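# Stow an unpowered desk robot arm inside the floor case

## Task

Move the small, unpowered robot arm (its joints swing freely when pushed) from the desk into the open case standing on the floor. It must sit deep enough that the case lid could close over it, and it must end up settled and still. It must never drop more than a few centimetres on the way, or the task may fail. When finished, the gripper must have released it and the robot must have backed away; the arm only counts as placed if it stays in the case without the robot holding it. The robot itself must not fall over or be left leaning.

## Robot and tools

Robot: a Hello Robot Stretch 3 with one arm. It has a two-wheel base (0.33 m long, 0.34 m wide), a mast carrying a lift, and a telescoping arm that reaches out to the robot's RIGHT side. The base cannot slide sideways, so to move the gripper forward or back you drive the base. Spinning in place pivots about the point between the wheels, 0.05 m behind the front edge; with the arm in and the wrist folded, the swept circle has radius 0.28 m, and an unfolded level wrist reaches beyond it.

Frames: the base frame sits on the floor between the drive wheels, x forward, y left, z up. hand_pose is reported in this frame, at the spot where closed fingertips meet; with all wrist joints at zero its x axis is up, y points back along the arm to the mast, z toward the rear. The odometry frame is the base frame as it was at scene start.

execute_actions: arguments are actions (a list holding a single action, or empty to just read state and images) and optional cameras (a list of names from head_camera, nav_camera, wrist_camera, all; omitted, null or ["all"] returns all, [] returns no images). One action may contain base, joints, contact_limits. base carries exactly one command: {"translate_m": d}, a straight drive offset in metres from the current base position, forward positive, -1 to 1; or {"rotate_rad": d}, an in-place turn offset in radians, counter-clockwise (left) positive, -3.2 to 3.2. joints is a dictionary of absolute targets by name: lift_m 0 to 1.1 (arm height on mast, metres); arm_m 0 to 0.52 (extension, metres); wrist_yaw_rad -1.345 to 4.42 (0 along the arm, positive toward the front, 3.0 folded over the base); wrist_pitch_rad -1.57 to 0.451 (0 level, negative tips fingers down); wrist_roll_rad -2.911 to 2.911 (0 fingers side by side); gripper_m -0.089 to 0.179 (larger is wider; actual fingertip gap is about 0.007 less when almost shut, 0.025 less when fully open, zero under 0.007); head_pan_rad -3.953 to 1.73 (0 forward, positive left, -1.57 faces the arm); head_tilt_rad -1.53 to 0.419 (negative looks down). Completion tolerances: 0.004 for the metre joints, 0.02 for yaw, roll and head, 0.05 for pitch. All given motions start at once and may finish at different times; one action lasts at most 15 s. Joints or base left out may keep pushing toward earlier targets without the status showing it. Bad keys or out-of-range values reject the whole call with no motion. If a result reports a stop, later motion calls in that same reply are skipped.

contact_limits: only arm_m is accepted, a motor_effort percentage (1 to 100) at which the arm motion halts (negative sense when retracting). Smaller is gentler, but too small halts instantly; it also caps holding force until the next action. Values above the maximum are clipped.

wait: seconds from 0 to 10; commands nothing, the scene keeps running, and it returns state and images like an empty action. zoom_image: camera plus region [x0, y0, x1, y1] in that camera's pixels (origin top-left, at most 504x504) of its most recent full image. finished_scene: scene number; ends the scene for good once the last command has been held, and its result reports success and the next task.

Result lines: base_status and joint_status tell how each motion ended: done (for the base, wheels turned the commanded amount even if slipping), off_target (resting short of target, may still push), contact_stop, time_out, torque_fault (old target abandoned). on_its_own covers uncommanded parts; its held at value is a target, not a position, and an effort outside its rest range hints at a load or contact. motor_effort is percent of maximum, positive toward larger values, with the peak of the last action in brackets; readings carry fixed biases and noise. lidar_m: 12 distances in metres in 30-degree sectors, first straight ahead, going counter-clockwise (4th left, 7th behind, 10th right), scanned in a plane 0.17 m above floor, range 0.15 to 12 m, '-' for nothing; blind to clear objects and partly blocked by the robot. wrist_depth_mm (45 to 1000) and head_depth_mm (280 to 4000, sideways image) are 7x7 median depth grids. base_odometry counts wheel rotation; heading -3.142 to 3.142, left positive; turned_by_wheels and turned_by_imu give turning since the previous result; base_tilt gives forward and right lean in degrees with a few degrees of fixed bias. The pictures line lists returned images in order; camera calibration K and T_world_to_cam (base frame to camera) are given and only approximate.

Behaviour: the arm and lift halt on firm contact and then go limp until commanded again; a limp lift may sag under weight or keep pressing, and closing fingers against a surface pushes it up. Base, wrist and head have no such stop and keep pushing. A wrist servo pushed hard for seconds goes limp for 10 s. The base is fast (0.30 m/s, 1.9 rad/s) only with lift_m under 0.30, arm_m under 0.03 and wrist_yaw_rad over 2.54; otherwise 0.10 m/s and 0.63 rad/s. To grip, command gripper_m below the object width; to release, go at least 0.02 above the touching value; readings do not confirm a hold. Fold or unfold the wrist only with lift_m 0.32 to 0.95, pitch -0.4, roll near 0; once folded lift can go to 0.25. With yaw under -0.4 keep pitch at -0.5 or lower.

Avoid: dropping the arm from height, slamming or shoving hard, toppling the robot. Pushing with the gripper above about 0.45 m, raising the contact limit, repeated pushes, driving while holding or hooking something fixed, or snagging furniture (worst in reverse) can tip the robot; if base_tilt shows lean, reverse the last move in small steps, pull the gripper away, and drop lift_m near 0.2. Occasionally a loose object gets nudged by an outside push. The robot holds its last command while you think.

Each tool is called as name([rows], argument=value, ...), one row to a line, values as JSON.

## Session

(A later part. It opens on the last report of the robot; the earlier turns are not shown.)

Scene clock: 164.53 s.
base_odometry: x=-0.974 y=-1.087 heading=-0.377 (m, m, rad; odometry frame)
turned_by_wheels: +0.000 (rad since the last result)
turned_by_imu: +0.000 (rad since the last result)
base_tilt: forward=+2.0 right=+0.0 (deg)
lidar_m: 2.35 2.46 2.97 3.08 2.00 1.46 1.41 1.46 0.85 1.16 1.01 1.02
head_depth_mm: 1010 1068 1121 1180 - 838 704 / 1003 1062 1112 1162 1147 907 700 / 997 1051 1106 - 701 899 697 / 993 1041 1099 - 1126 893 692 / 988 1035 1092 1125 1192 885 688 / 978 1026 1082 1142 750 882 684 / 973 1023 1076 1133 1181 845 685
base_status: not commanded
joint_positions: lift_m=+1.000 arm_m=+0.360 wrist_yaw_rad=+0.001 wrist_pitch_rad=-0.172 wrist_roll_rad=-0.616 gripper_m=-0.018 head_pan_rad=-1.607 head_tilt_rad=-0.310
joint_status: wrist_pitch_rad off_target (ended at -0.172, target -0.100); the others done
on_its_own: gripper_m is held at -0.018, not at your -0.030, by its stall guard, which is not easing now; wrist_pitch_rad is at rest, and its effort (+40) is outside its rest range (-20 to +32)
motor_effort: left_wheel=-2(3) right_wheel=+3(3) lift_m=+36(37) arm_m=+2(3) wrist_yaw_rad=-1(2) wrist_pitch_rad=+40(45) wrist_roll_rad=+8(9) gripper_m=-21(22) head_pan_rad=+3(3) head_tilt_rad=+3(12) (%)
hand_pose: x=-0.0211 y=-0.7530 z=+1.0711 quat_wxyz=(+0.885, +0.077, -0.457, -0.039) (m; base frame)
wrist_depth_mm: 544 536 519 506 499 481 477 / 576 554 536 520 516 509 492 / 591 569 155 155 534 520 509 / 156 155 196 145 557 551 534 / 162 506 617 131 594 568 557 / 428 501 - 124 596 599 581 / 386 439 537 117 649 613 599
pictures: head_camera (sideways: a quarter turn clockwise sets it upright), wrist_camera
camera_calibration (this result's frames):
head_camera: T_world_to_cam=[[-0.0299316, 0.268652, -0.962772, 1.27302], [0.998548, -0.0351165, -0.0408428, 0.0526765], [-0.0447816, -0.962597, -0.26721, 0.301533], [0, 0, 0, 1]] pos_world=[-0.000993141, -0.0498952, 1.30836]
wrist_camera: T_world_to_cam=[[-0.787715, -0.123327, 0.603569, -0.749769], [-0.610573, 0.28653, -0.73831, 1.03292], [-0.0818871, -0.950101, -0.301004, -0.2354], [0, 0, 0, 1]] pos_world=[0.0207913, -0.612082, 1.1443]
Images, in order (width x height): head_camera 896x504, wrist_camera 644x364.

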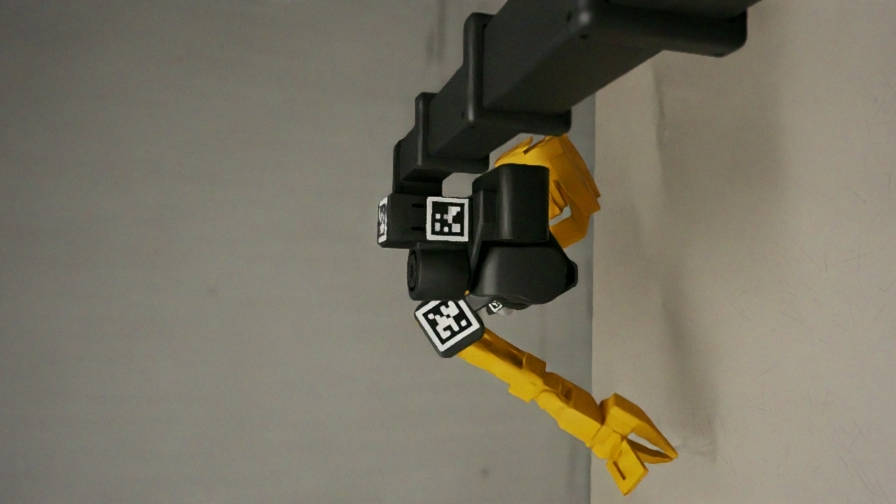

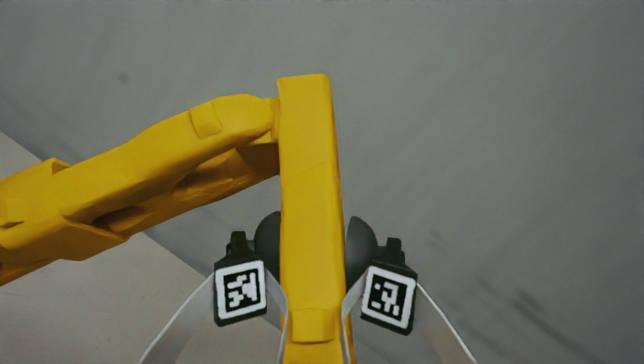

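Gravity folds it. I'll roll back progressively.

execute_actions([
  {"joints":{"wrist_roll_rad":-0.1,"lift_m":1.05}},
], cameras=["wrist_camera"])

execute_actions([
  {"joints":{"wrist_roll_rad":0.4}},
], cameras=["wrist_camera"])

execute_actions([
  {"joints":{"wrist_roll_rad":0.9}},
])

Scene clock: 169.20 s.
base_odometry: x=-0.974 y=-1.087 heading=-0.377 (m, m, rad; odometry frame)
turned_by_wheels: +0.000 (rad since the last result)
turned_by_imu: +0.000 (rad since the last result)
base_tilt: forward=+2.0 right=+0.1 (deg)
lidar_m: 2.35 2.47 2.96 3.05 1.99 1.46 1.41 1.46 0.85 1.16 1.01 1.02
head_depth_mm: 1012 1065 1112 - 1234 915 703 / 1007 1055 1104 1202 1238 906 700 / 997 1048 1090 1196 1134 896 696 / 987 1039 1090 - 1072 894 693 / 983 1036 1081 1155 1194 890 688 / 979 1031 1088 1124 1181 882 683 / 976 1023 1080 1132 1051 877 683
base_status: not commanded
joint_positions: lift_m=+1.050 arm_m=+0.360 wrist_yaw_rad=+0.000 wrist_pitch_rad=-0.171 wrist_roll_rad=-0.125 gripper_m=-0.018 head_pan_rad=-1.607 head_tilt_rad=-0.310
joint_status: wrist_roll_rad off_target (ended at -0.125, target -0.100); the others done
on_its_own: gripper_m is held at -0.018, not at your -0.030, by its stall guard, which is not easing now; wrist_pitch_rad is at rest, and its effort (+39) is outside its rest range (-20 to +32)
motor_effort: left_wheel=-3(3) right_wheel=+3(3) lift_m=+44(47) arm_m=+2(2) wrist_yaw_rad=+0(0) wrist_pitch_rad=+39(41) wrist_roll_rad=+12(17) gripper_m=-20(21) head_pan_rad=+4(4) head_tilt_rad=+2(2) (%)
hand_pose: x=-0.0215 y=-0.7531 z=+1.1211 quat_wxyz=(+0.747, +0.064, -0.659, -0.057) (m; base frame)
wrist_depth_mm: 508 506 505 505 502 504 501 / 535 529 517 520 527 520 514 / 558 554 152 150 540 547 541 / 584 148 185 144 571 571 563 / 147 149 601 130 607 607 606 / 143 181 - 124 633 629 633 / 522 592 609 118 670 660 677
pictures: wrist_camera
camera_calibration (this result's frames):
wrist_camera: T_world_to_cam=[[-0.985026, -0.0455917, 0.166268, -0.235708], [-0.172078, 0.31938, -0.931872, 1.32084], [-0.010617, -0.946529, -0.322443, -0.192204], [0, 0, 0, 1]] pos_world=[-0.00693107, -0.614523, 1.20807]
Images, in order (width x height): wrist_camera 644x364.

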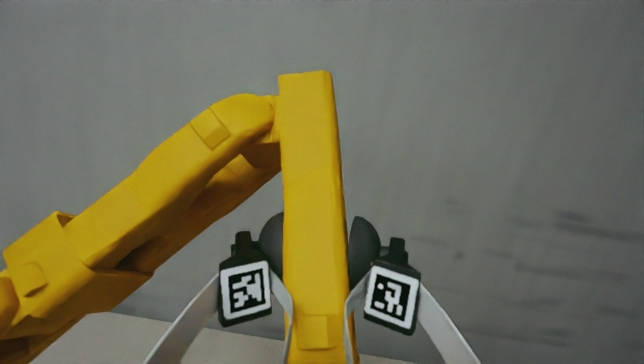

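Scene clock: 170.50 s.
base_odometry: x=-0.974 y=-1.087 heading=-0.377 (m, m, rad; odometry frame)
turned_by_wheels: +0.000 (rad since the last result)
turned_by_imu: +0.000 (rad since the last result)
base_tilt: forward=+2.0 right=-0.1 (deg)
lidar_m: 2.35 2.46 2.97 3.07 2.00 1.46 1.41 1.46 0.85 1.16 1.01 1.01
head_depth_mm: 1011 1072 1120 - 1235 913 705 / 1005 1057 1102 1206 1233 907 701 / 998 1051 1088 1198 1220 898 697 / 988 1041 1091 - 1072 892 691 / 986 1035 1090 1135 1124 886 689 / 974 1031 1085 1133 1107 881 685 / 972 1024 1073 1134 1167 876 683
base_status: not commanded
joint_positions: lift_m=+1.050 arm_m=+0.360 wrist_yaw_rad=+0.000 wrist_pitch_rad=-0.170 wrist_roll_rad=+0.379 gripper_m=-0.018 head_pan_rad=-1.607 head_tilt_rad=-0.310
joint_status: wrist_roll_rad off_target (ended at +0.379, target +0.400)
on_its_own: gripper_m is held at -0.018, not at your -0.030, by its stall guard, which is not easing now; wrist_pitch_rad is at rest, and its effort (+39) is outside its rest range (-20 to +32)
motor_effort: left_wheel=-3(3) right_wheel=+3(4) lift_m=+44(44) arm_m=+3(2) wrist_yaw_rad=+0(1) wrist_pitch_rad=+39(40) wrist_roll_rad=+10(13) gripper_m=-20(20) head_pan_rad=+3(4) head_tilt_rad=+2(2) (%)
hand_pose: x=-0.0216 y=-0.7531 z=+1.1212 quat_wxyz=(+0.560, +0.048, -0.824, -0.071) (m; base frame)
wrist_depth_mm: 483 487 488 502 510 512 530 / 501 509 510 129 533 530 548 / 532 533 129 130 562 576 582 / 554 551 129 131 579 602 605 / 580 585 134 127 608 636 634 / 614 598 137 125 646 640 568 / 636 141 678 127 598 542 492
pictures: wrist_camera
camera_calibration (this result's frames):
wrist_camera: T_world_to_cam=[[-0.945547, 0.0391863, -0.323119, 0.377578], [0.318758, 0.312298, -0.89491, 1.28468], [0.0658415, -0.949175, -0.307784, -0.208989], [0, 0, 0, 1]] pos_world=[-0.0387254, -0.614368, 1.20735]
Images, in order (width x height): wrist_camera 644x364.

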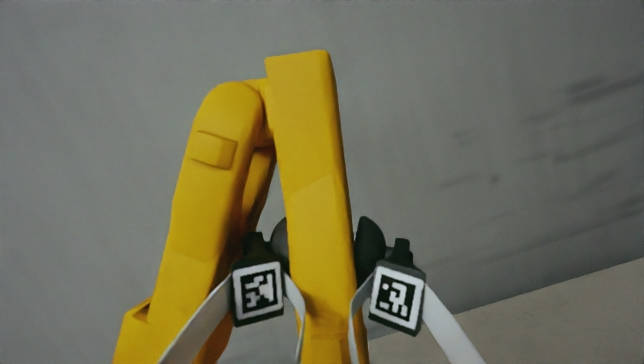

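Scene clock: 171.37 s.
base_odometry: x=-0.974 y=-1.087 heading=-0.377 (m, m, rad; odometry frame)
turned_by_wheels: +0.000 (rad since the last result)
turned_by_imu: +0.000 (rad since the last result)
base_tilt: forward=+2.0 right=+0.0 (deg)
lidar_m: 2.36 2.46 2.97 3.07 2.00 1.46 1.40 1.46 0.85 1.16 1.01 1.01
head_depth_mm: 1013 1063 1117 - 1236 915 705 / 1003 1055 1100 1201 1233 909 699 / 997 1050 1091 1191 1214 897 695 / 991 1042 1089 - 1199 899 693 / 990 1031 1093 1123 702 887 689 / 977 1030 1085 1128 1176 886 686 / 975 1018 1078 1113 1175 877 683
base_status: not commanded
joint_positions: lift_m=+1.050 arm_m=+0.360 wrist_yaw_rad=+0.000 wrist_pitch_rad=-0.171 wrist_roll_rad=+0.873 gripper_m=-0.018 head_pan_rad=-1.607 head_tilt_rad=-0.310
joint_status: wrist_roll_rad off_target (ended at +0.873, target +0.900)
on_its_own: gripper_m is held at -0.018, not at your -0.030, by its stall guard, which is not easing now; wrist_pitch_rad is at rest, and its effort (+39) is outside its rest range (-20 to +32)
motor_effort: left_wheel=-3(3) right_wheel=+4(4) lift_m=+44(44) arm_m=+2(3) wrist_yaw_rad=+0(0) wrist_pitch_rad=+39(40) wrist_roll_rad=+13(12) gripper_m=-21(21) head_pan_rad=+4(4) head_tilt_rad=+3(2) (%)
hand_pose: x=-0.0216 y=-0.7530 z=+1.1209 quat_wxyz=(+0.341, +0.029, -0.936, -0.081) (m; base frame)
wrist_depth_mm: 468 486 491 512 528 544 556 / 492 499 513 129 548 564 586 / 504 522 131 130 572 591 596 / 523 539 129 131 600 612 552 / 554 545 134 126 621 623 492 / 564 578 136 125 646 548 454 / 587 142 626 127 627 489 412
pictures: head_camera (sideways: a quarter turn clockwise sets it upright), nav_camera (sideways: a quarter turn counterclockwise sets it upright), wrist_camera
camera_calibration (this result's frames):
head_camera: T_world_to_cam=[[-0.0299334, 0.268603, -0.962786, 1.27304], [0.998548, -0.0351184, -0.0408428, 0.0526765], [-0.044782, -0.962611, -0.267162, 0.30147], [0, 0, 0, 1]] pos_world=[-0.000993123, -0.0498949, 1.30836]
nav_camera: T_world_to_cam=[[-0.0415032, -0.322073, 0.945805, -1.18801], [-0.997295, 0.0708251, -0.0196448, 0.0815389], [-0.0606597, -0.944062, -0.324141, 0.380561], [0, 0, 0, 1]] pos_world=[0.0550969, -0.0291262, 1.24858]
wrist_camera: T_world_to_cam=[[-0.678189, 0.109284, -0.726717, 0.888437], [0.724147, 0.26783, -0.635514, 0.968913], [0.125185, -0.957248, -0.260777, -0.266501], [0, 0, 0, 1]] pos_world=[-0.0657454, -0.611703, 1.1919]
Images, in order (width x height): head_camera 896x504, nav_camera 672x504, wrist_camera 644x364.

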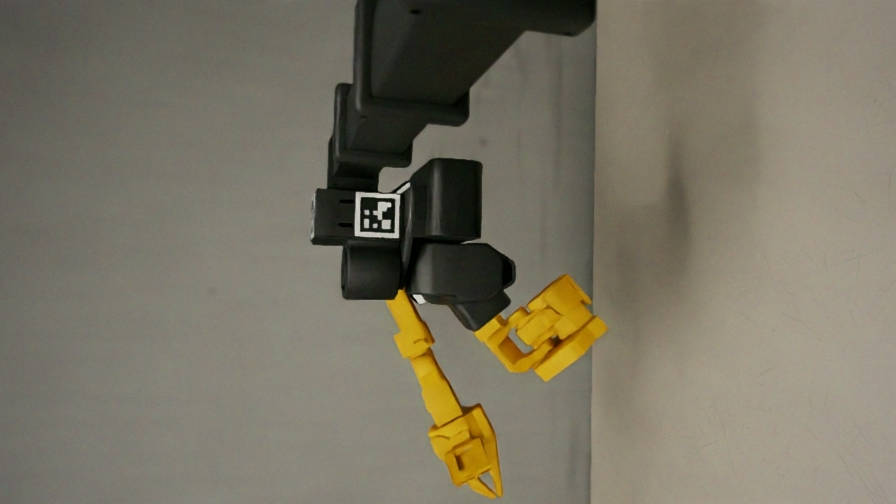

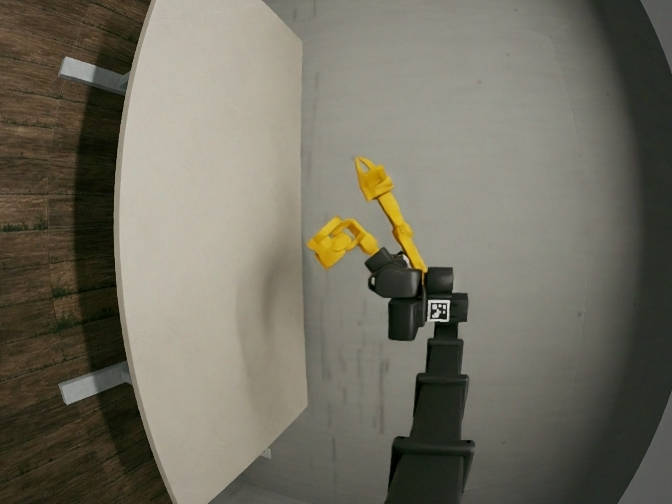

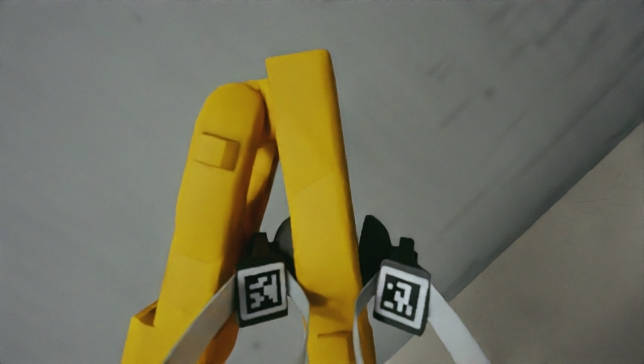

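execute_actions([
  {"joints":{"wrist_roll_rad":1.35}},
], cameras=["head_camera"])

execute_actions([
  {"joints":{"wrist_pitch_rad":-1.5,"lift_m":1.09,"head_tilt_rad":-0.6}},
])

Scene clock: 175.87 s.
base_odometry: x=-0.974 y=-1.087 heading=-0.377 (m, m, rad; odometry frame)
turned_by_wheels: +0.000 (rad since the last result)
turned_by_imu: +0.000 (rad since the last result)
base_tilt: forward=+2.0 right=+0.0 (deg)
lidar_m: 2.35 2.46 2.96 3.06 1.99 1.45 1.40 1.46 0.85 1.16 1.01 1.02
head_depth_mm: 1014 1067 1112 - 1227 912 704 / 1003 1056 1099 1209 1234 904 698 / 996 1046 1090 1193 1226 901 696 / 991 1038 1088 - 1206 894 693 / 984 1038 1090 1134 1185 890 690 / 979 1025 1076 1134 1114 883 686 / 971 1022 1073 1138 1174 878 681
base_status: not commanded
joint_positions: lift_m=+1.050 arm_m=+0.360 wrist_yaw_rad=+0.000 wrist_pitch_rad=-0.172 wrist_roll_rad=+1.321 gripper_m=-0.018 head_pan_rad=-1.607 head_tilt_rad=-0.310
joint_status: wrist_roll_rad off_target (ended at +1.321, target +1.350)
on_its_own: gripper_m is held at -0.018, not at your -0.030, by its stall guard, which is not easing now; wrist_pitch_rad is at rest, and its effort (+40) is outside its rest range (-20 to +32)
motor_effort: left_wheel=-3(2) right_wheel=+3(3) lift_m=+45(44) arm_m=+3(2) wrist_yaw_rad=+1(0) wrist_pitch_rad=+40(41) wrist_roll_rad=+14(14) gripper_m=-22(22) head_pan_rad=+4(4) head_tilt_rad=+2(2) (%)
hand_pose: x=-0.0215 y=-0.7530 z=+1.1206 quat_wxyz=(+0.124, +0.011, -0.988, -0.086) (m; base frame)
wrist_depth_mm: 475 492 508 530 547 559 532 / 483 502 516 129 566 577 499 / 494 509 130 130 572 612 486 / 515 522 129 130 598 612 462 / 527 538 134 127 622 596 441 / 539 553 136 127 641 567 428 / 567 143 609 127 664 528 416
pictures: head_camera (sideways: a quarter turn clockwise sets it upright)
camera_calibration (this result's frames):
head_camera: T_world_to_cam=[[-0.029935, 0.268559, -0.962798, 1.27306], [0.998548, -0.0351204, -0.0408429, 0.0526766], [-0.0447826, -0.962623, -0.267118, 0.301413], [0, 0, 0, 1]] pos_world=[-0.000993118, -0.0498946, 1.30836]
Images, in order (width x height): head_camera 896x504.

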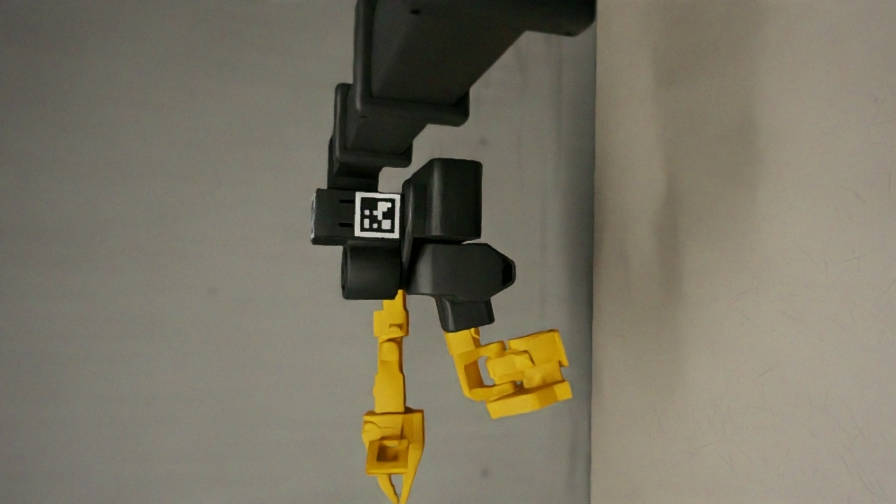

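Scene clock: 177.67 s.
base_odometry: x=-0.974 y=-1.087 heading=-0.377 (m, m, rad; odometry frame)
turned_by_wheels: +0.000 (rad since the last result)
turned_by_imu: +0.000 (rad since the last result)
base_tilt: forward=+1.9 right=-0.1 (deg)
lidar_m: 2.35 2.46 2.96 3.06 1.99 1.46 1.41 1.45 0.85 1.16 1.01 1.02
head_depth_mm: - 1083 1193 1117 840 673 1155 / - 1064 1193 1107 833 667 1181 / - 1100 1218 1002 825 665 1177 / - - - 542 794 658 1171 / 950 1043 1180 1070 539 637 1164 / 948 1041 1157 1071 554 618 1159 / 948 1034 1143 1055 804 647 1156
base_status: not commanded
joint_positions: lift_m=+1.090 arm_m=+0.360 wrist_yaw_rad=+0.001 wrist_pitch_rad=-1.498 wrist_roll_rad=+1.343 gripper_m=-0.018 head_pan_rad=-1.607 head_tilt_rad=-0.592
joint_status: all done
on_its_own: gripper_m is held at -0.018, not at your -0.030, by its stall guard, which is not easing now; wrist_roll_rad moved +0.022 to your old target +1.350
motor_effort: left_wheel=-2(6) right_wheel=+3(8) lift_m=+46(46) arm_m=+2(2) wrist_yaw_rad=-1(6) wrist_pitch_rad=-1(39) wrist_roll_rad=+3(14) gripper_m=-21(23) head_pan_rad=+3(3) head_tilt_rad=-3(17) (%)
hand_pose: x=-0.0216 y=-0.4989 z=+0.9710 quat_wxyz=(+0.084, +0.078, -0.727, -0.677) (m; base frame)
wrist_depth_mm: 410 399 394 380 376 373 - / 423 409 104 100 385 388 - / 431 423 86 84 397 392 - / 436 431 99 98 398 - - / 453 437 123 111 405 - - / 460 444 163 126 - - - / 469 460 444 185 213 - -
pictures: head_camera (sideways: a quarter turn clockwise sets it upright), nav_camera (sideways: a quarter turn counterclockwise sets it upright), wrist_camera
camera_calibration (this result's frames):
head_camera: T_world_to_cam=[[-0.0206714, 0.526044, -0.850206, 1.12608], [0.998957, -0.0237653, -0.0389922, 0.0502501], [-0.0407171, -0.850125, -0.525004, 0.63698], [0, 0, 0, 1]] pos_world=[-0.000983919, -0.0496624, 1.29378]
nav_camera: T_world_to_cam=[[-0.0505145, -0.572572, 0.818296, -1.02162], [-0.997149, 0.0748971, -0.00914883, 0.0678681], [-0.0560497, -0.816426, -0.574724, 0.706598], [0, 0, 0, 1]] pos_world=[0.0556723, -0.0131524, 1.24271]
wrist_camera: T_world_to_cam=[[-0.272144, 0.958451, -0.0854923, 0.561549], [0.94992, 0.281774, 0.13511, 0.0691672], [0.153586, -0.0444414, -0.987135, 1.09901], [0, 0, 0, 1]] pos_world=[-0.0816735, -0.508865, 1.12353]
Images, in order (width x height): head_camera 896x504, nav_camera 672x504, wrist_camera 644x364.

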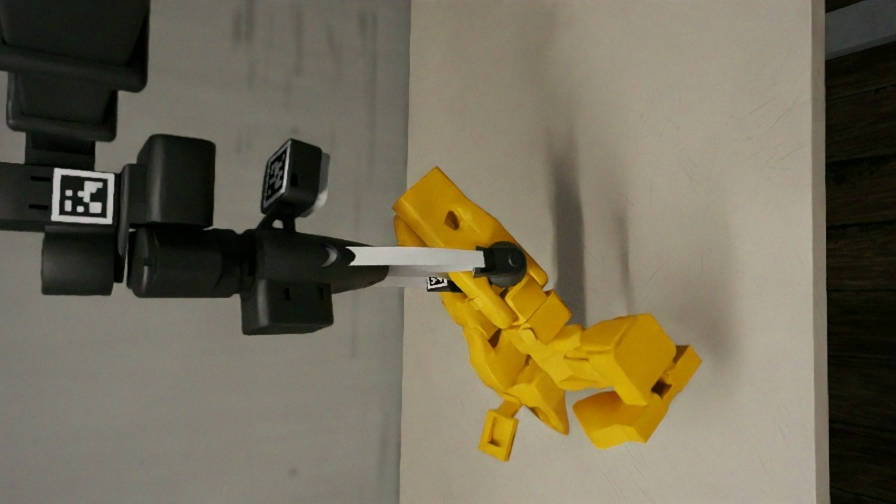

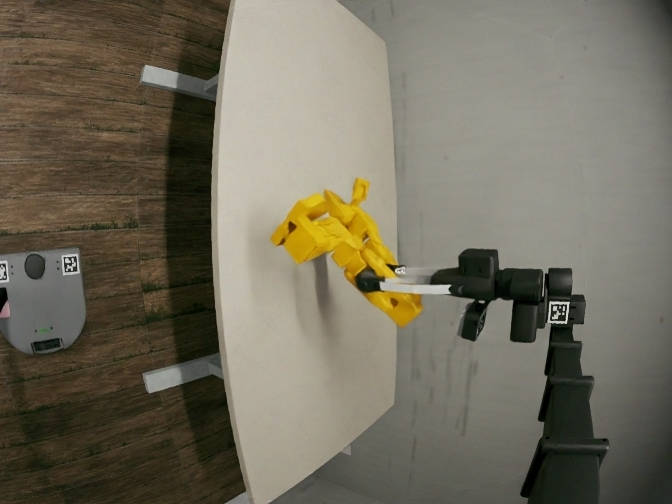

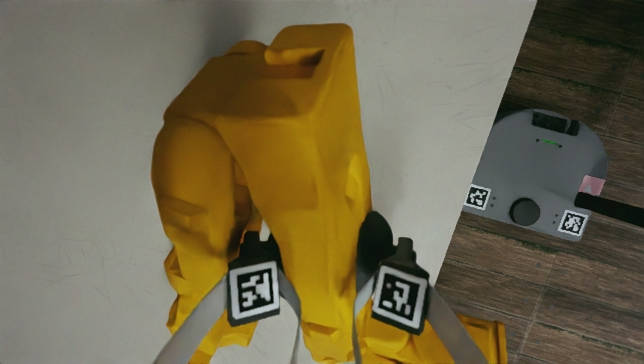

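execute_actions([
  {"joints":{"arm_m":0.2},"base":{"rotate_rad":1.376}},
], cameras=["nav_camera"])

execute_actions([
  {"base":{"translate_m":1.0}},
], cameras=[])

execute_actions([
  {"base":{"translate_m":1.0},"joints":{"lift_m":0.7}},
], cameras=[])

execute_actions([
  {"base":{"translate_m":0.315}},
], cameras=[])

execute_actions([
  {"base":{"rotate_rad":1.296},"joints":{"head_tilt_rad":-1.05,"arm_m":0.36}},
])

Scene clock: 192.97 s.
base_odometry: x=-0.974 y=-1.087 heading=+0.999 (m, m, rad; odometry frame)
turned_by_wheels: +1.376 (rad since the last result)
turned_by_imu: +1.383 (rad since the last result)
base_tilt: forward=+2.1 right=-0.1 (deg)
lidar_m: 2.97 2.53 1.57 1.41 1.41 0.85 1.16 1.16 1.01 2.36 2.35 2.87
head_depth_mm: - 1935 1983 1123 837 734 1272 / - - 2436 1051 918 1513 1262 / - - 2618 2297 404 1505 1259 / 1996 - - - 398 1419 1252 / 1981 2195 2408 2227 493 405 1191 / 1945 2143 2376 2402 1830 485 344 / 1908 2069 2324 2394 1844 1439 356
base_status: done
joint_positions: lift_m=+1.090 arm_m=+0.200 wrist_yaw_rad=+0.001 wrist_pitch_rad=-1.498 wrist_roll_rad=+1.344 gripper_m=-0.018 head_pan_rad=-1.607 head_tilt_rad=-0.592
joint_status: all done
on_its_own: gripper_m is held at -0.018, not at your -0.030, by its stall guard, which is not easing now
motor_effort: left_wheel=-3(5) right_wheel=+4(10) lift_m=+45(45) arm_m=-3(4) wrist_yaw_rad=-1(0) wrist_pitch_rad=-1(1) wrist_roll_rad=+3(4) gripper_m=-21(21) head_pan_rad=+3(4) head_tilt_rad=-3(3) (%)
hand_pose: x=-0.0216 y=-0.3397 z=+0.9710 quat_wxyz=(+0.084, +0.077, -0.727, -0.677) (m; base frame)
wrist_depth_mm: - - - - - - - / - - 104 99 - - - / - - 86 84 - - - / - - 100 97 - - - / - - 123 111 - - - / - - 163 126 - - - / - - - 185 214 - -
pictures: nav_camera (sideways: a quarter turn counterclockwise sets it upright)
camera_calibration (this result's frames):
nav_camera: T_world_to_cam=[[-0.0505154, -0.572859, 0.818096, -1.02136], [-0.99715, 0.074884, -0.0091352, 0.0678503], [-0.0560291, -0.816226, -0.57501, 0.70697], [0, 0, 0, 1]] pos_world=[0.0556733, -0.0131309, 1.24271]
Images, in order (width x height): nav_camera 672x504.

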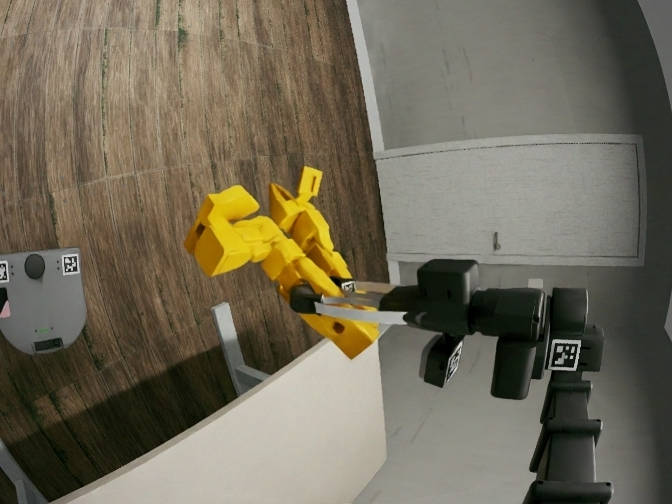

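Scene clock: 204.40 s.
base_odometry: x=-0.432 y=-0.247 heading=+0.999 (m, m, rad; odometry frame)
turned_by_wheels: +0.000 (rad since the last result)
turned_by_imu: -0.002 (rad since the last result)
base_tilt: forward=+1.9 right=-0.1 (deg)
lidar_m: 1.97 2.65 1.79 1.60 1.61 1.93 1.81 1.77 2.42 2.18 2.19 2.63
head_depth_mm: - 2280 2557 2528 1903 1528 1274 / - - 2449 2386 1874 1509 1266 / - - 2401 2388 405 1491 1256 / 1843 - - - 398 1414 1256 / 1844 2004 2196 2243 493 405 1187 / 1808 1999 2180 2336 1836 486 344 / 1757 1934 2132 2283 1822 1433 356
base_status: done
joint_positions: lift_m=+1.090 arm_m=+0.200 wrist_yaw_rad=+0.001 wrist_pitch_rad=-1.498 wrist_roll_rad=+1.344 gripper_m=-0.018 head_pan_rad=-1.607 head_tilt_rad=-0.592
joint_status: not commanded
on_its_own: gripper_m is held at -0.018, not at your -0.030, by its stall guard, which is not easing now
motor_effort: left_wheel=-3(3) right_wheel=+4(8) lift_m=+45(45) arm_m=-3(3) wrist_yaw_rad=-1(1) wrist_pitch_rad=-1(1) wrist_roll_rad=+3(3) gripper_m=-21(20) head_pan_rad=+4(3) head_tilt_rad=-3(3) (%)
hand_pose: x=-0.0216 y=-0.3397 z=+0.9710 quat_wxyz=(+0.084, +0.077, -0.727, -0.677) (m; base frame)
wrist_depth_mm: - - - - - - - / - - 104 99 - - - / - - 86 84 - - - / - - 99 97 - - - / - - 123 111 - - - / - - 162 126 - - - / - - - 185 215 - -
pictures: none
No camera images: the call's "cameras" was empty. Leave "cameras" out to get every camera's image.

Scene clock: 215.47 s.
base_odometry: x=+0.109 y=+0.594 heading=+0.998 (m, m, rad; odometry frame)
turned_by_wheels: +0.000 (rad since the last result)
turned_by_imu: -0.002 (rad since the last result)
base_tilt: forward=+2.0 right=-0.1 (deg)
lidar_m: 1.04 1.65 1.98 1.80 1.81 2.16 2.81 2.70 2.23 1.98 1.99 1.00
head_depth_mm: 1877 2086 2320 2552 1902 1527 1270 / 1816 2033 2261 2441 1886 1561 - / 1772 1951 2175 2381 1866 - 1179 / 1722 1902 2134 2301 1852 - 609 / 1681 1847 2042 2232 1853 1496 1239 / 1636 1796 1992 2205 1831 1480 1240 / 1595 1737 1940 2119 1838 1465 1241
base_status: done
joint_positions: lift_m=+0.700 arm_m=+0.200 wrist_yaw_rad=+0.001 wrist_pitch_rad=-1.498 wrist_roll_rad=+1.344 gripper_m=-0.018 head_pan_rad=-1.607 head_tilt_rad=-0.592
joint_status: all done
on_its_own: gripper_m is held at -0.018, not at your -0.030, by its stall guard, which is not easing now
motor_effort: left_wheel=-2(3) right_wheel=+2(9) lift_m=+36(37) arm_m=-3(3) wrist_yaw_rad=-1(1) wrist_pitch_rad=-1(1) wrist_roll_rad=+3(3) gripper_m=-21(21) head_pan_rad=+3(4) head_tilt_rad=-3(3) (%)
hand_pose: x=-0.0216 y=-0.3397 z=+0.5813 quat_wxyz=(+0.084, +0.077, -0.727, -0.677) (m; base frame)
wrist_depth_mm: 728 740 708 655 666 666 661 / 768 725 104 99 696 685 655 / 774 757 86 84 697 - - / 784 768 100 97 735 - - / 802 794 123 111 754 - - / 816 808 162 126 747 730 721 / 838 816 805 185 213 741 732
pictures: none
No camera images: the call's "cameras" was empty. Leave "cameras" out to get every camera's image.

Scene clock: 219.60 s.
base_odometry: x=+0.280 y=+0.859 heading=+0.998 (m, m, rad; odometry frame)
turned_by_wheels: +0.000 (rad since the last result)
turned_by_imu: -0.001 (rad since the last result)
base_tilt: forward=+1.8 right=-0.1 (deg)
lidar_m: 0.74 1.34 1.61 1.86 1.86 2.24 3.10 3.01 2.14 1.92 1.93 0.71
head_depth_mm: 1802 2017 2264 2425 1907 1533 1267 / 1749 1947 2181 2410 1884 1556 - / 1709 1884 2112 2305 1866 - 1175 / 1657 1834 2044 2237 1859 - 608 / 1628 1780 1979 2195 1856 1490 1238 / 1585 1740 1930 2136 1840 1489 1251 / 1543 1699 1869 2087 1817 1472 1238
base_status: done
joint_positions: lift_m=+0.700 arm_m=+0.200 wrist_yaw_rad=+0.001 wrist_pitch_rad=-1.498 wrist_roll_rad=+1.344 gripper_m=-0.018 head_pan_rad=-1.607 head_tilt_rad=-0.592
joint_status: not commanded
on_its_own: gripper_m is held at -0.018, not at your -0.030, by its stall guard, which is not easing now
motor_effort: left_wheel=-2(3) right_wheel=+3(8) lift_m=+36(36) arm_m=-3(3) wrist_yaw_rad=-1(0) wrist_pitch_rad=-1(1) wrist_roll_rad=+3(3) gripper_m=-21(21) head_pan_rad=+4(3) head_tilt_rad=-3(3) (%)
hand_pose: x=-0.0216 y=-0.3397 z=+0.5813 quat_wxyz=(+0.084, +0.077, -0.727, -0.677) (m; base frame)
wrist_depth_mm: 744 727 714 679 669 661 656 / 750 740 104 99 690 665 679 / 759 755 86 84 698 - - / 781 764 99 97 705 - - / 806 773 123 111 726 - - / 810 808 162 126 744 723 708 / 818 823 779 183 214 744 729
pictures: none
No camera images: the call's "cameras" was empty. Leave "cameras" out to get every camera's image.

Scene clock: 222.60 s.
base_odometry: x=+0.280 y=+0.859 heading=+2.294 (m, m, rad; odometry frame)
turned_by_wheels: +1.296 (rad since the last result)
turned_by_imu: +1.302 (rad since the last result)
base_tilt: forward=+2.2 right=-0.1 (deg)
lidar_m: 1.91 1.86 1.96 2.78 3.48 2.60 1.96 1.91 1.82 0.71 0.74 1.41
head_depth_mm: 1799 2052 1784 1544 1364 1223 1125 / 1660 1961 1778 1553 - - - / 1559 1824 - 1385 1323 1213 - / 1458 1685 - 1313 1321 1221 - / 1380 1639 1744 900 1284 1200 1091 / 1299 1530 1680 1337 1286 1195 1085 / 1229 1430 1630 1492 1325 1192 1083
base_status: done
joint_positions: lift_m=+0.700 arm_m=+0.360 wrist_yaw_rad=+0.000 wrist_pitch_rad=-1.498 wrist_roll_rad=+1.344 gripper_m=-0.018 head_pan_rad=-1.607 head_tilt_rad=-1.037
joint_status: all done
on_its_own: gripper_m is held at -0.018, not at your -0.030, by its stall guard, which is not easing now
motor_effort: left_wheel=-3(6) right_wheel=+2(8) lift_m=+36(36) arm_m=+3(3) wrist_yaw_rad=+0(1) wrist_pitch_rad=-1(1) wrist_roll_rad=+3(3) gripper_m=-21(21) head_pan_rad=+4(4) head_tilt_rad=-5(22) (%)
hand_pose: x=-0.0216 y=-0.4990 z=+0.5813 quat_wxyz=(+0.083, +0.077, -0.727, -0.677) (m; base frame)
wrist_depth_mm: 740 318 484 683 673 656 657 / 748 325 105 99 684 672 659 / 774 332 86 84 690 668 - / 793 341 100 97 724 704 - / 769 354 123 111 746 719 - / 821 445 162 126 727 735 699 / 860 825 784 185 215 742 725
pictures: head_camera (sideways: a quarter turn clockwise sets it upright), nav_camera (sideways: a quarter turn counterclockwise sets it upright), wrist_camera
camera_calibration (this result's frames):
head_camera: T_world_to_cam=[[-0.00939839, 0.840636, -0.541519, 0.72373], [0.999518, -0.00812039, -0.0299531, 0.0384584], [-0.029577, -0.54154, -0.840155, 1.0468], [0, 0, 0, 1]] pos_world=[-0.000676684, -0.0411961, 1.27254]
nav_camera: T_world_to_cam=[[-0.06112, -0.868672, 0.491602, -0.595855], [-0.997149, 0.0749798, 0.00851731, 0.0448685], [-0.044259, -0.48968, -0.870778, 1.09153], [0, 0, 0, 1]] pos_world=[0.056632, 0.0135341, 1.24302]
wrist_camera: T_world_to_cam=[[-0.270699, 0.95883, -0.0858272, 0.528696], [0.950331, 0.280392, 0.135099, 0.121155], [0.153602, -0.0449933, -0.987108, 0.714049], [0, 0, 0, 1]] pos_world=[-0.0816989, -0.508773, 0.733852]
Images, in order (width x height): head_camera 896x504, nav_camera 672x504, wrist_camera 644x364.

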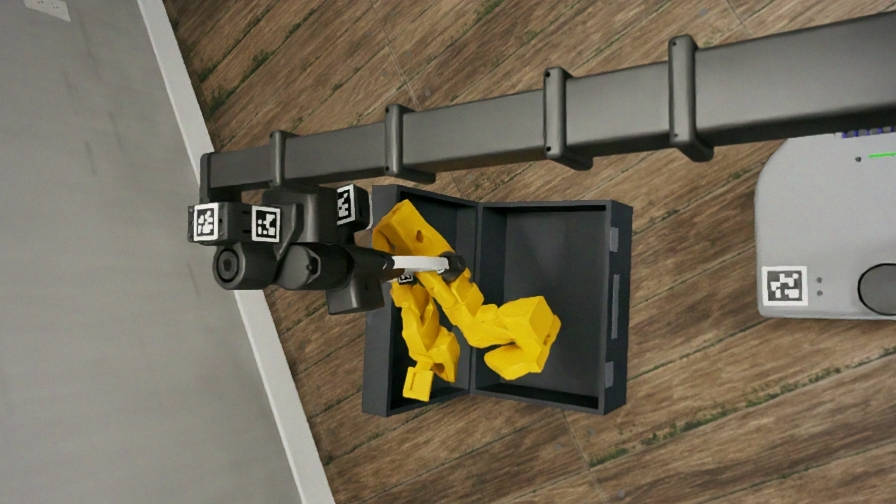

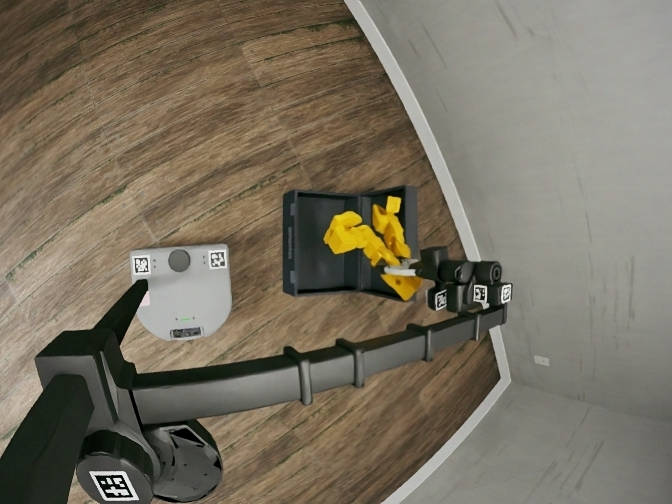

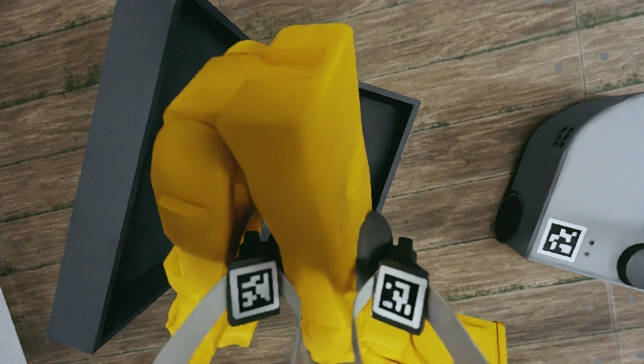

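execute_actions([
  {"joints":{"arm_m":0.46,"lift_m":0.5}},
], cameras=["head_camera","wrist_camera"])

zoom_image(camera="head_camera", region=[330,150,670,450])

Scene clock: 230.63 s.
base_odometry: x=+0.280 y=+0.859 heading=+2.294 (m, m, rad; odometry frame)
turned_by_wheels: +0.000 (rad since the last result)
turned_by_imu: +0.001 (rad since the last result)
base_tilt: forward=+2.0 right=+0.0 (deg)
lidar_m: 1.91 1.86 1.96 2.79 3.49 2.60 1.97 1.91 1.83 0.71 0.74 1.41
head_depth_mm: 1782 2060 1789 1540 1371 1230 1115 / 1648 1974 1780 1549 1368 1241 1119 / 1558 1882 1797 1538 1309 1216 - / 1459 1752 1844 1320 1319 1216 - / 1373 1619 1730 1137 1280 1205 1094 / 1301 1530 1693 1338 1285 1192 1091 / 1235 1439 1636 1490 1323 1196 1087
base_status: not commanded
joint_positions: lift_m=+0.500 arm_m=+0.460 wrist_yaw_rad=+0.000 wrist_pitch_rad=-1.498 wrist_roll_rad=+1.344 gripper_m=-0.018 head_pan_rad=-1.607 head_tilt_rad=-1.037
joint_status: all done
on_its_own: gripper_m is held at -0.018, not at your -0.030, by its stall guard, which is not easing now
motor_effort: left_wheel=-3(3) right_wheel=+4(3) lift_m=+36(37) arm_m=+3(4) wrist_yaw_rad=+0(0) wrist_pitch_rad=-1(1) wrist_roll_rad=+3(3) gripper_m=-21(21) head_pan_rad=+4(3) head_tilt_rad=-5(5) (%)
hand_pose: x=-0.0216 y=-0.5989 z=+0.3813 quat_wxyz=(+0.083, +0.077, -0.727, -0.677) (m; base frame)
wrist_depth_mm: 123 196 294 292 496 481 477 / 126 208 104 99 469 499 478 / 128 206 86 84 490 453 499 / 132 216 99 97 499 486 502 / 135 244 123 111 508 520 505 / 140 272 162 126 452 534 528 / 188 311 443 185 213 544 538
pictures: head_camera (sideways: a quarter turn clockwise sets it upright), wrist_camera
camera_calibration (this result's frames):
head_camera: T_world_to_cam=[[-0.00939848, 0.840636, -0.541519, 0.72373], [0.999518, -0.00812027, -0.0299531, 0.0384583], [-0.0295769, -0.54154, -0.840155, 1.0468], [0, 0, 0, 1]] pos_world=[-0.000676679, -0.0411961, 1.27254]
wrist_camera: T_world_to_cam=[[-0.270677, 0.958844, -0.0857415, 0.607344], [0.950337, 0.280359, 0.135125, 0.17617], [0.153602, -0.0449082, -0.987112, 0.512187], [0, 0, 0, 1]] pos_world=[-0.0816993, -0.608738, 0.533856]
Images, in order (width x height): head_camera 896x504, wrist_camera 644x364.

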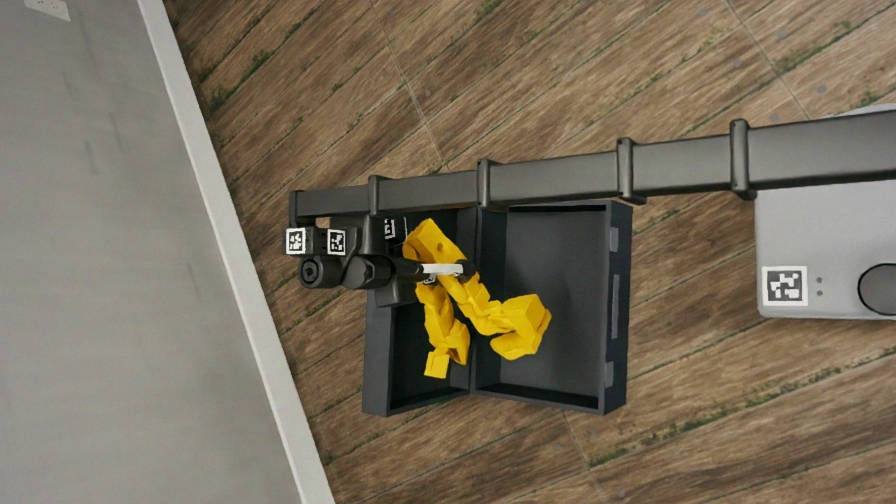

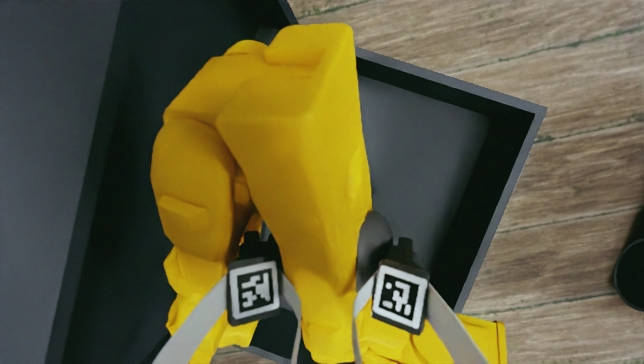

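Region (330, 150, 670, 450) of head_camera's 896x504 image, scaled by 1.482, with more detail than that image has; it fills the top 445 rows of this view, and the rest is white.

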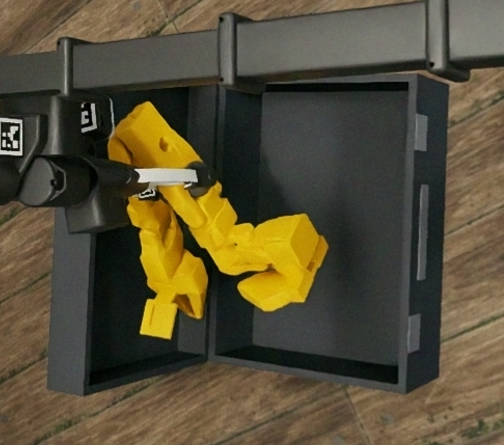

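execute_actions([
  {"joints":{"arm_m":0.42}},
], cameras=[])

execute_actions([
  {"joints":{"lift_m":0.38}},
], cameras=["head_camera","wrist_camera"])

zoom_image(camera="head_camera", region=[330,150,670,450])

Scene clock: 240.57 s.
base_odometry: x=+0.280 y=+0.859 heading=+2.294 (m, m, rad; odometry frame)
turned_by_wheels: +0.000 (rad since the last result)
turned_by_imu: +0.000 (rad since the last result)
base_tilt: forward=+2.1 right=-0.1 (deg)
lidar_m: 1.91 1.86 1.96 2.79 3.49 2.59 1.97 1.92 1.82 0.71 0.74 1.41
head_depth_mm: 1778 2043 1779 1540 1372 1227 1114 / 1649 1981 1760 1531 1362 1226 1114 / 1549 1871 1782 1525 1299 1211 - / 1447 1745 1821 1322 1319 1221 - / 1371 1631 1740 1135 1193 1197 1093 / 1298 1524 1713 1337 1284 1195 1090 / 1225 1432 1642 1491 1329 1191 1086
base_status: not commanded
joint_positions: lift_m=+0.500 arm_m=+0.420 wrist_yaw_rad=+0.000 wrist_pitch_rad=-1.498 wrist_roll_rad=+1.344 gripper_m=-0.018 head_pan_rad=-1.607 head_tilt_rad=-1.037
joint_status: all done
on_its_own: gripper_m is held at -0.018, not at your -0.030, by its stall guard, which is not easing now
motor_effort: left_wheel=-2(3) right_wheel=+3(3) lift_m=+36(36) arm_m=-3(2) wrist_yaw_rad=+0(0) wrist_pitch_rad=-1(1) wrist_roll_rad=+3(3) gripper_m=-21(21) head_pan_rad=+4(4) head_tilt_rad=-4(5) (%)
hand_pose: x=-0.0216 y=-0.5596 z=+0.3813 quat_wxyz=(+0.083, +0.077, -0.727, -0.677) (m; base frame)
wrist_depth_mm: 196 253 354 382 497 482 474 / 204 267 104 99 473 484 483 / 216 264 86 84 495 504 488 / 230 278 99 97 495 511 495 / 244 315 123 111 484 519 514 / 263 353 162 126 545 533 521 / 283 372 438 184 213 536 531
pictures: none
No camera images: the call's "cameras" was empty. Leave "cameras" out to get every camera's image.

Scene clock: 242.50 s.
base_odometry: x=+0.280 y=+0.859 heading=+2.294 (m, m, rad; odometry frame)
turned_by_wheels: +0.000 (rad since the last result)
turned_by_imu: +0.000 (rad since the last result)
base_tilt: forward=+2.0 right=+0.0 (deg)
lidar_m: 1.91 1.86 1.97 2.78 3.50 2.60 1.97 1.92 1.82 0.44 0.74 1.41
head_depth_mm: 1776 2034 1795 1537 1363 1232 1112 / 1669 1972 1771 1539 1369 1223 1123 / 1540 1894 1774 1517 1363 1211 - / 1457 1745 1749 - 1322 1207 - / 1373 1634 1733 1239 1185 1206 1094 / 1301 1525 1690 1342 1294 1187 1086 / 1234 1434 1631 1492 1323 1199 1086
base_status: not commanded
joint_positions: lift_m=+0.380 arm_m=+0.420 wrist_yaw_rad=+0.000 wrist_pitch_rad=-1.498 wrist_roll_rad=+1.344 gripper_m=-0.018 head_pan_rad=-1.607 head_tilt_rad=-1.037
joint_status: all done
on_its_own: gripper_m is held at -0.018, not at your -0.030, by its stall guard, which is not easing now
motor_effort: left_wheel=-3(2) right_wheel=+3(4) lift_m=+36(35) arm_m=-3(2) wrist_yaw_rad=+0(0) wrist_pitch_rad=-1(1) wrist_roll_rad=+3(3) gripper_m=-21(21) head_pan_rad=+3(3) head_tilt_rad=-4(5) (%)
hand_pose: x=-0.0216 y=-0.5596 z=+0.2613 quat_wxyz=(+0.083, +0.077, -0.727, -0.677) (m; base frame)
wrist_depth_mm: 193 254 274 265 382 378 373 / 205 268 104 99 368 290 376 / 216 263 86 84 377 340 385 / 230 279 99 97 387 316 392 / 244 294 123 111 389 332 400 / 262 301 162 126 353 412 406 / 281 312 413 184 213 417 413
pictures: head_camera (sideways: a quarter turn clockwise sets it upright), wrist_camera
camera_calibration (this result's frames):
head_camera: T_world_to_cam=[[-0.00939868, 0.840636, -0.541519, 0.72373], [0.999518, -0.00812003, -0.0299531, 0.0384583], [-0.0295768, -0.541539, -0.840155, 1.0468], [0, 0, 0, 1]] pos_world=[-0.000676669, -0.0411961, 1.27254]
wrist_camera: T_world_to_cam=[[-0.270677, 0.958858, -0.0855886, 0.559306], [0.950337, 0.280337, 0.135169, 0.181332], [0.153602, -0.0447508, -0.987119, 0.395595], [0, 0, 0, 1]] pos_world=[-0.0816993, -0.569426, 0.413859]
Images, in order (width x height): head_camera 896x504, wrist_camera 644x364.

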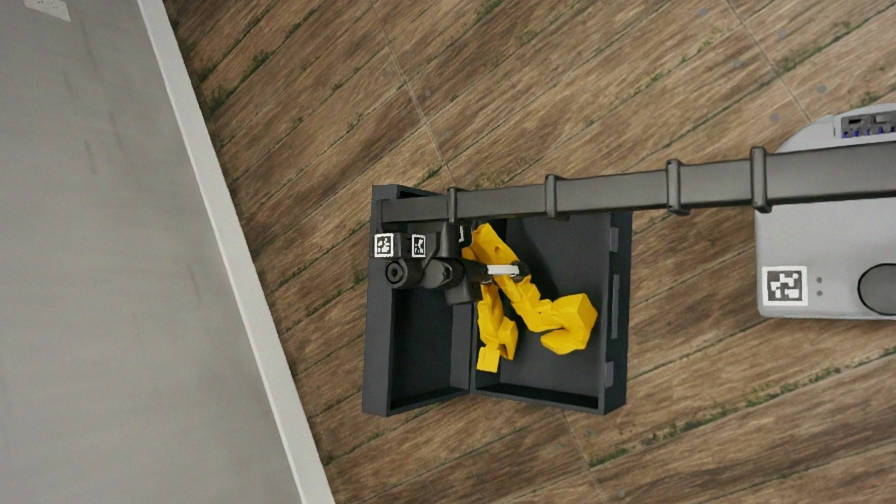

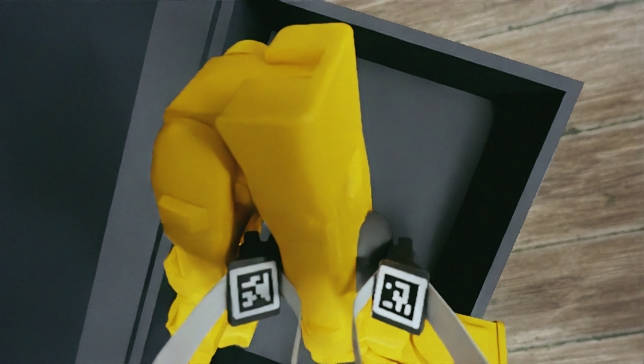

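Region (330, 150, 670, 450) of head_camera's 896x504 image, scaled by 1.482, with more detail than that image has; it fills the top 445 rows of this view, and the rest is white.

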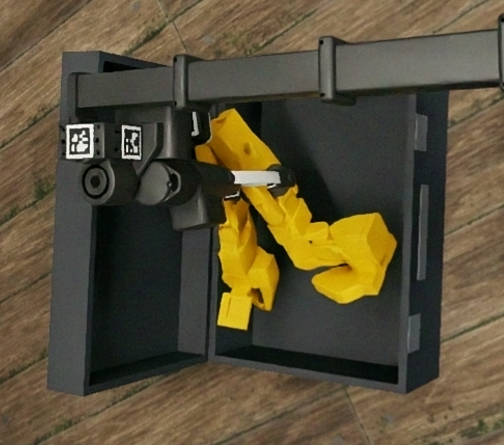

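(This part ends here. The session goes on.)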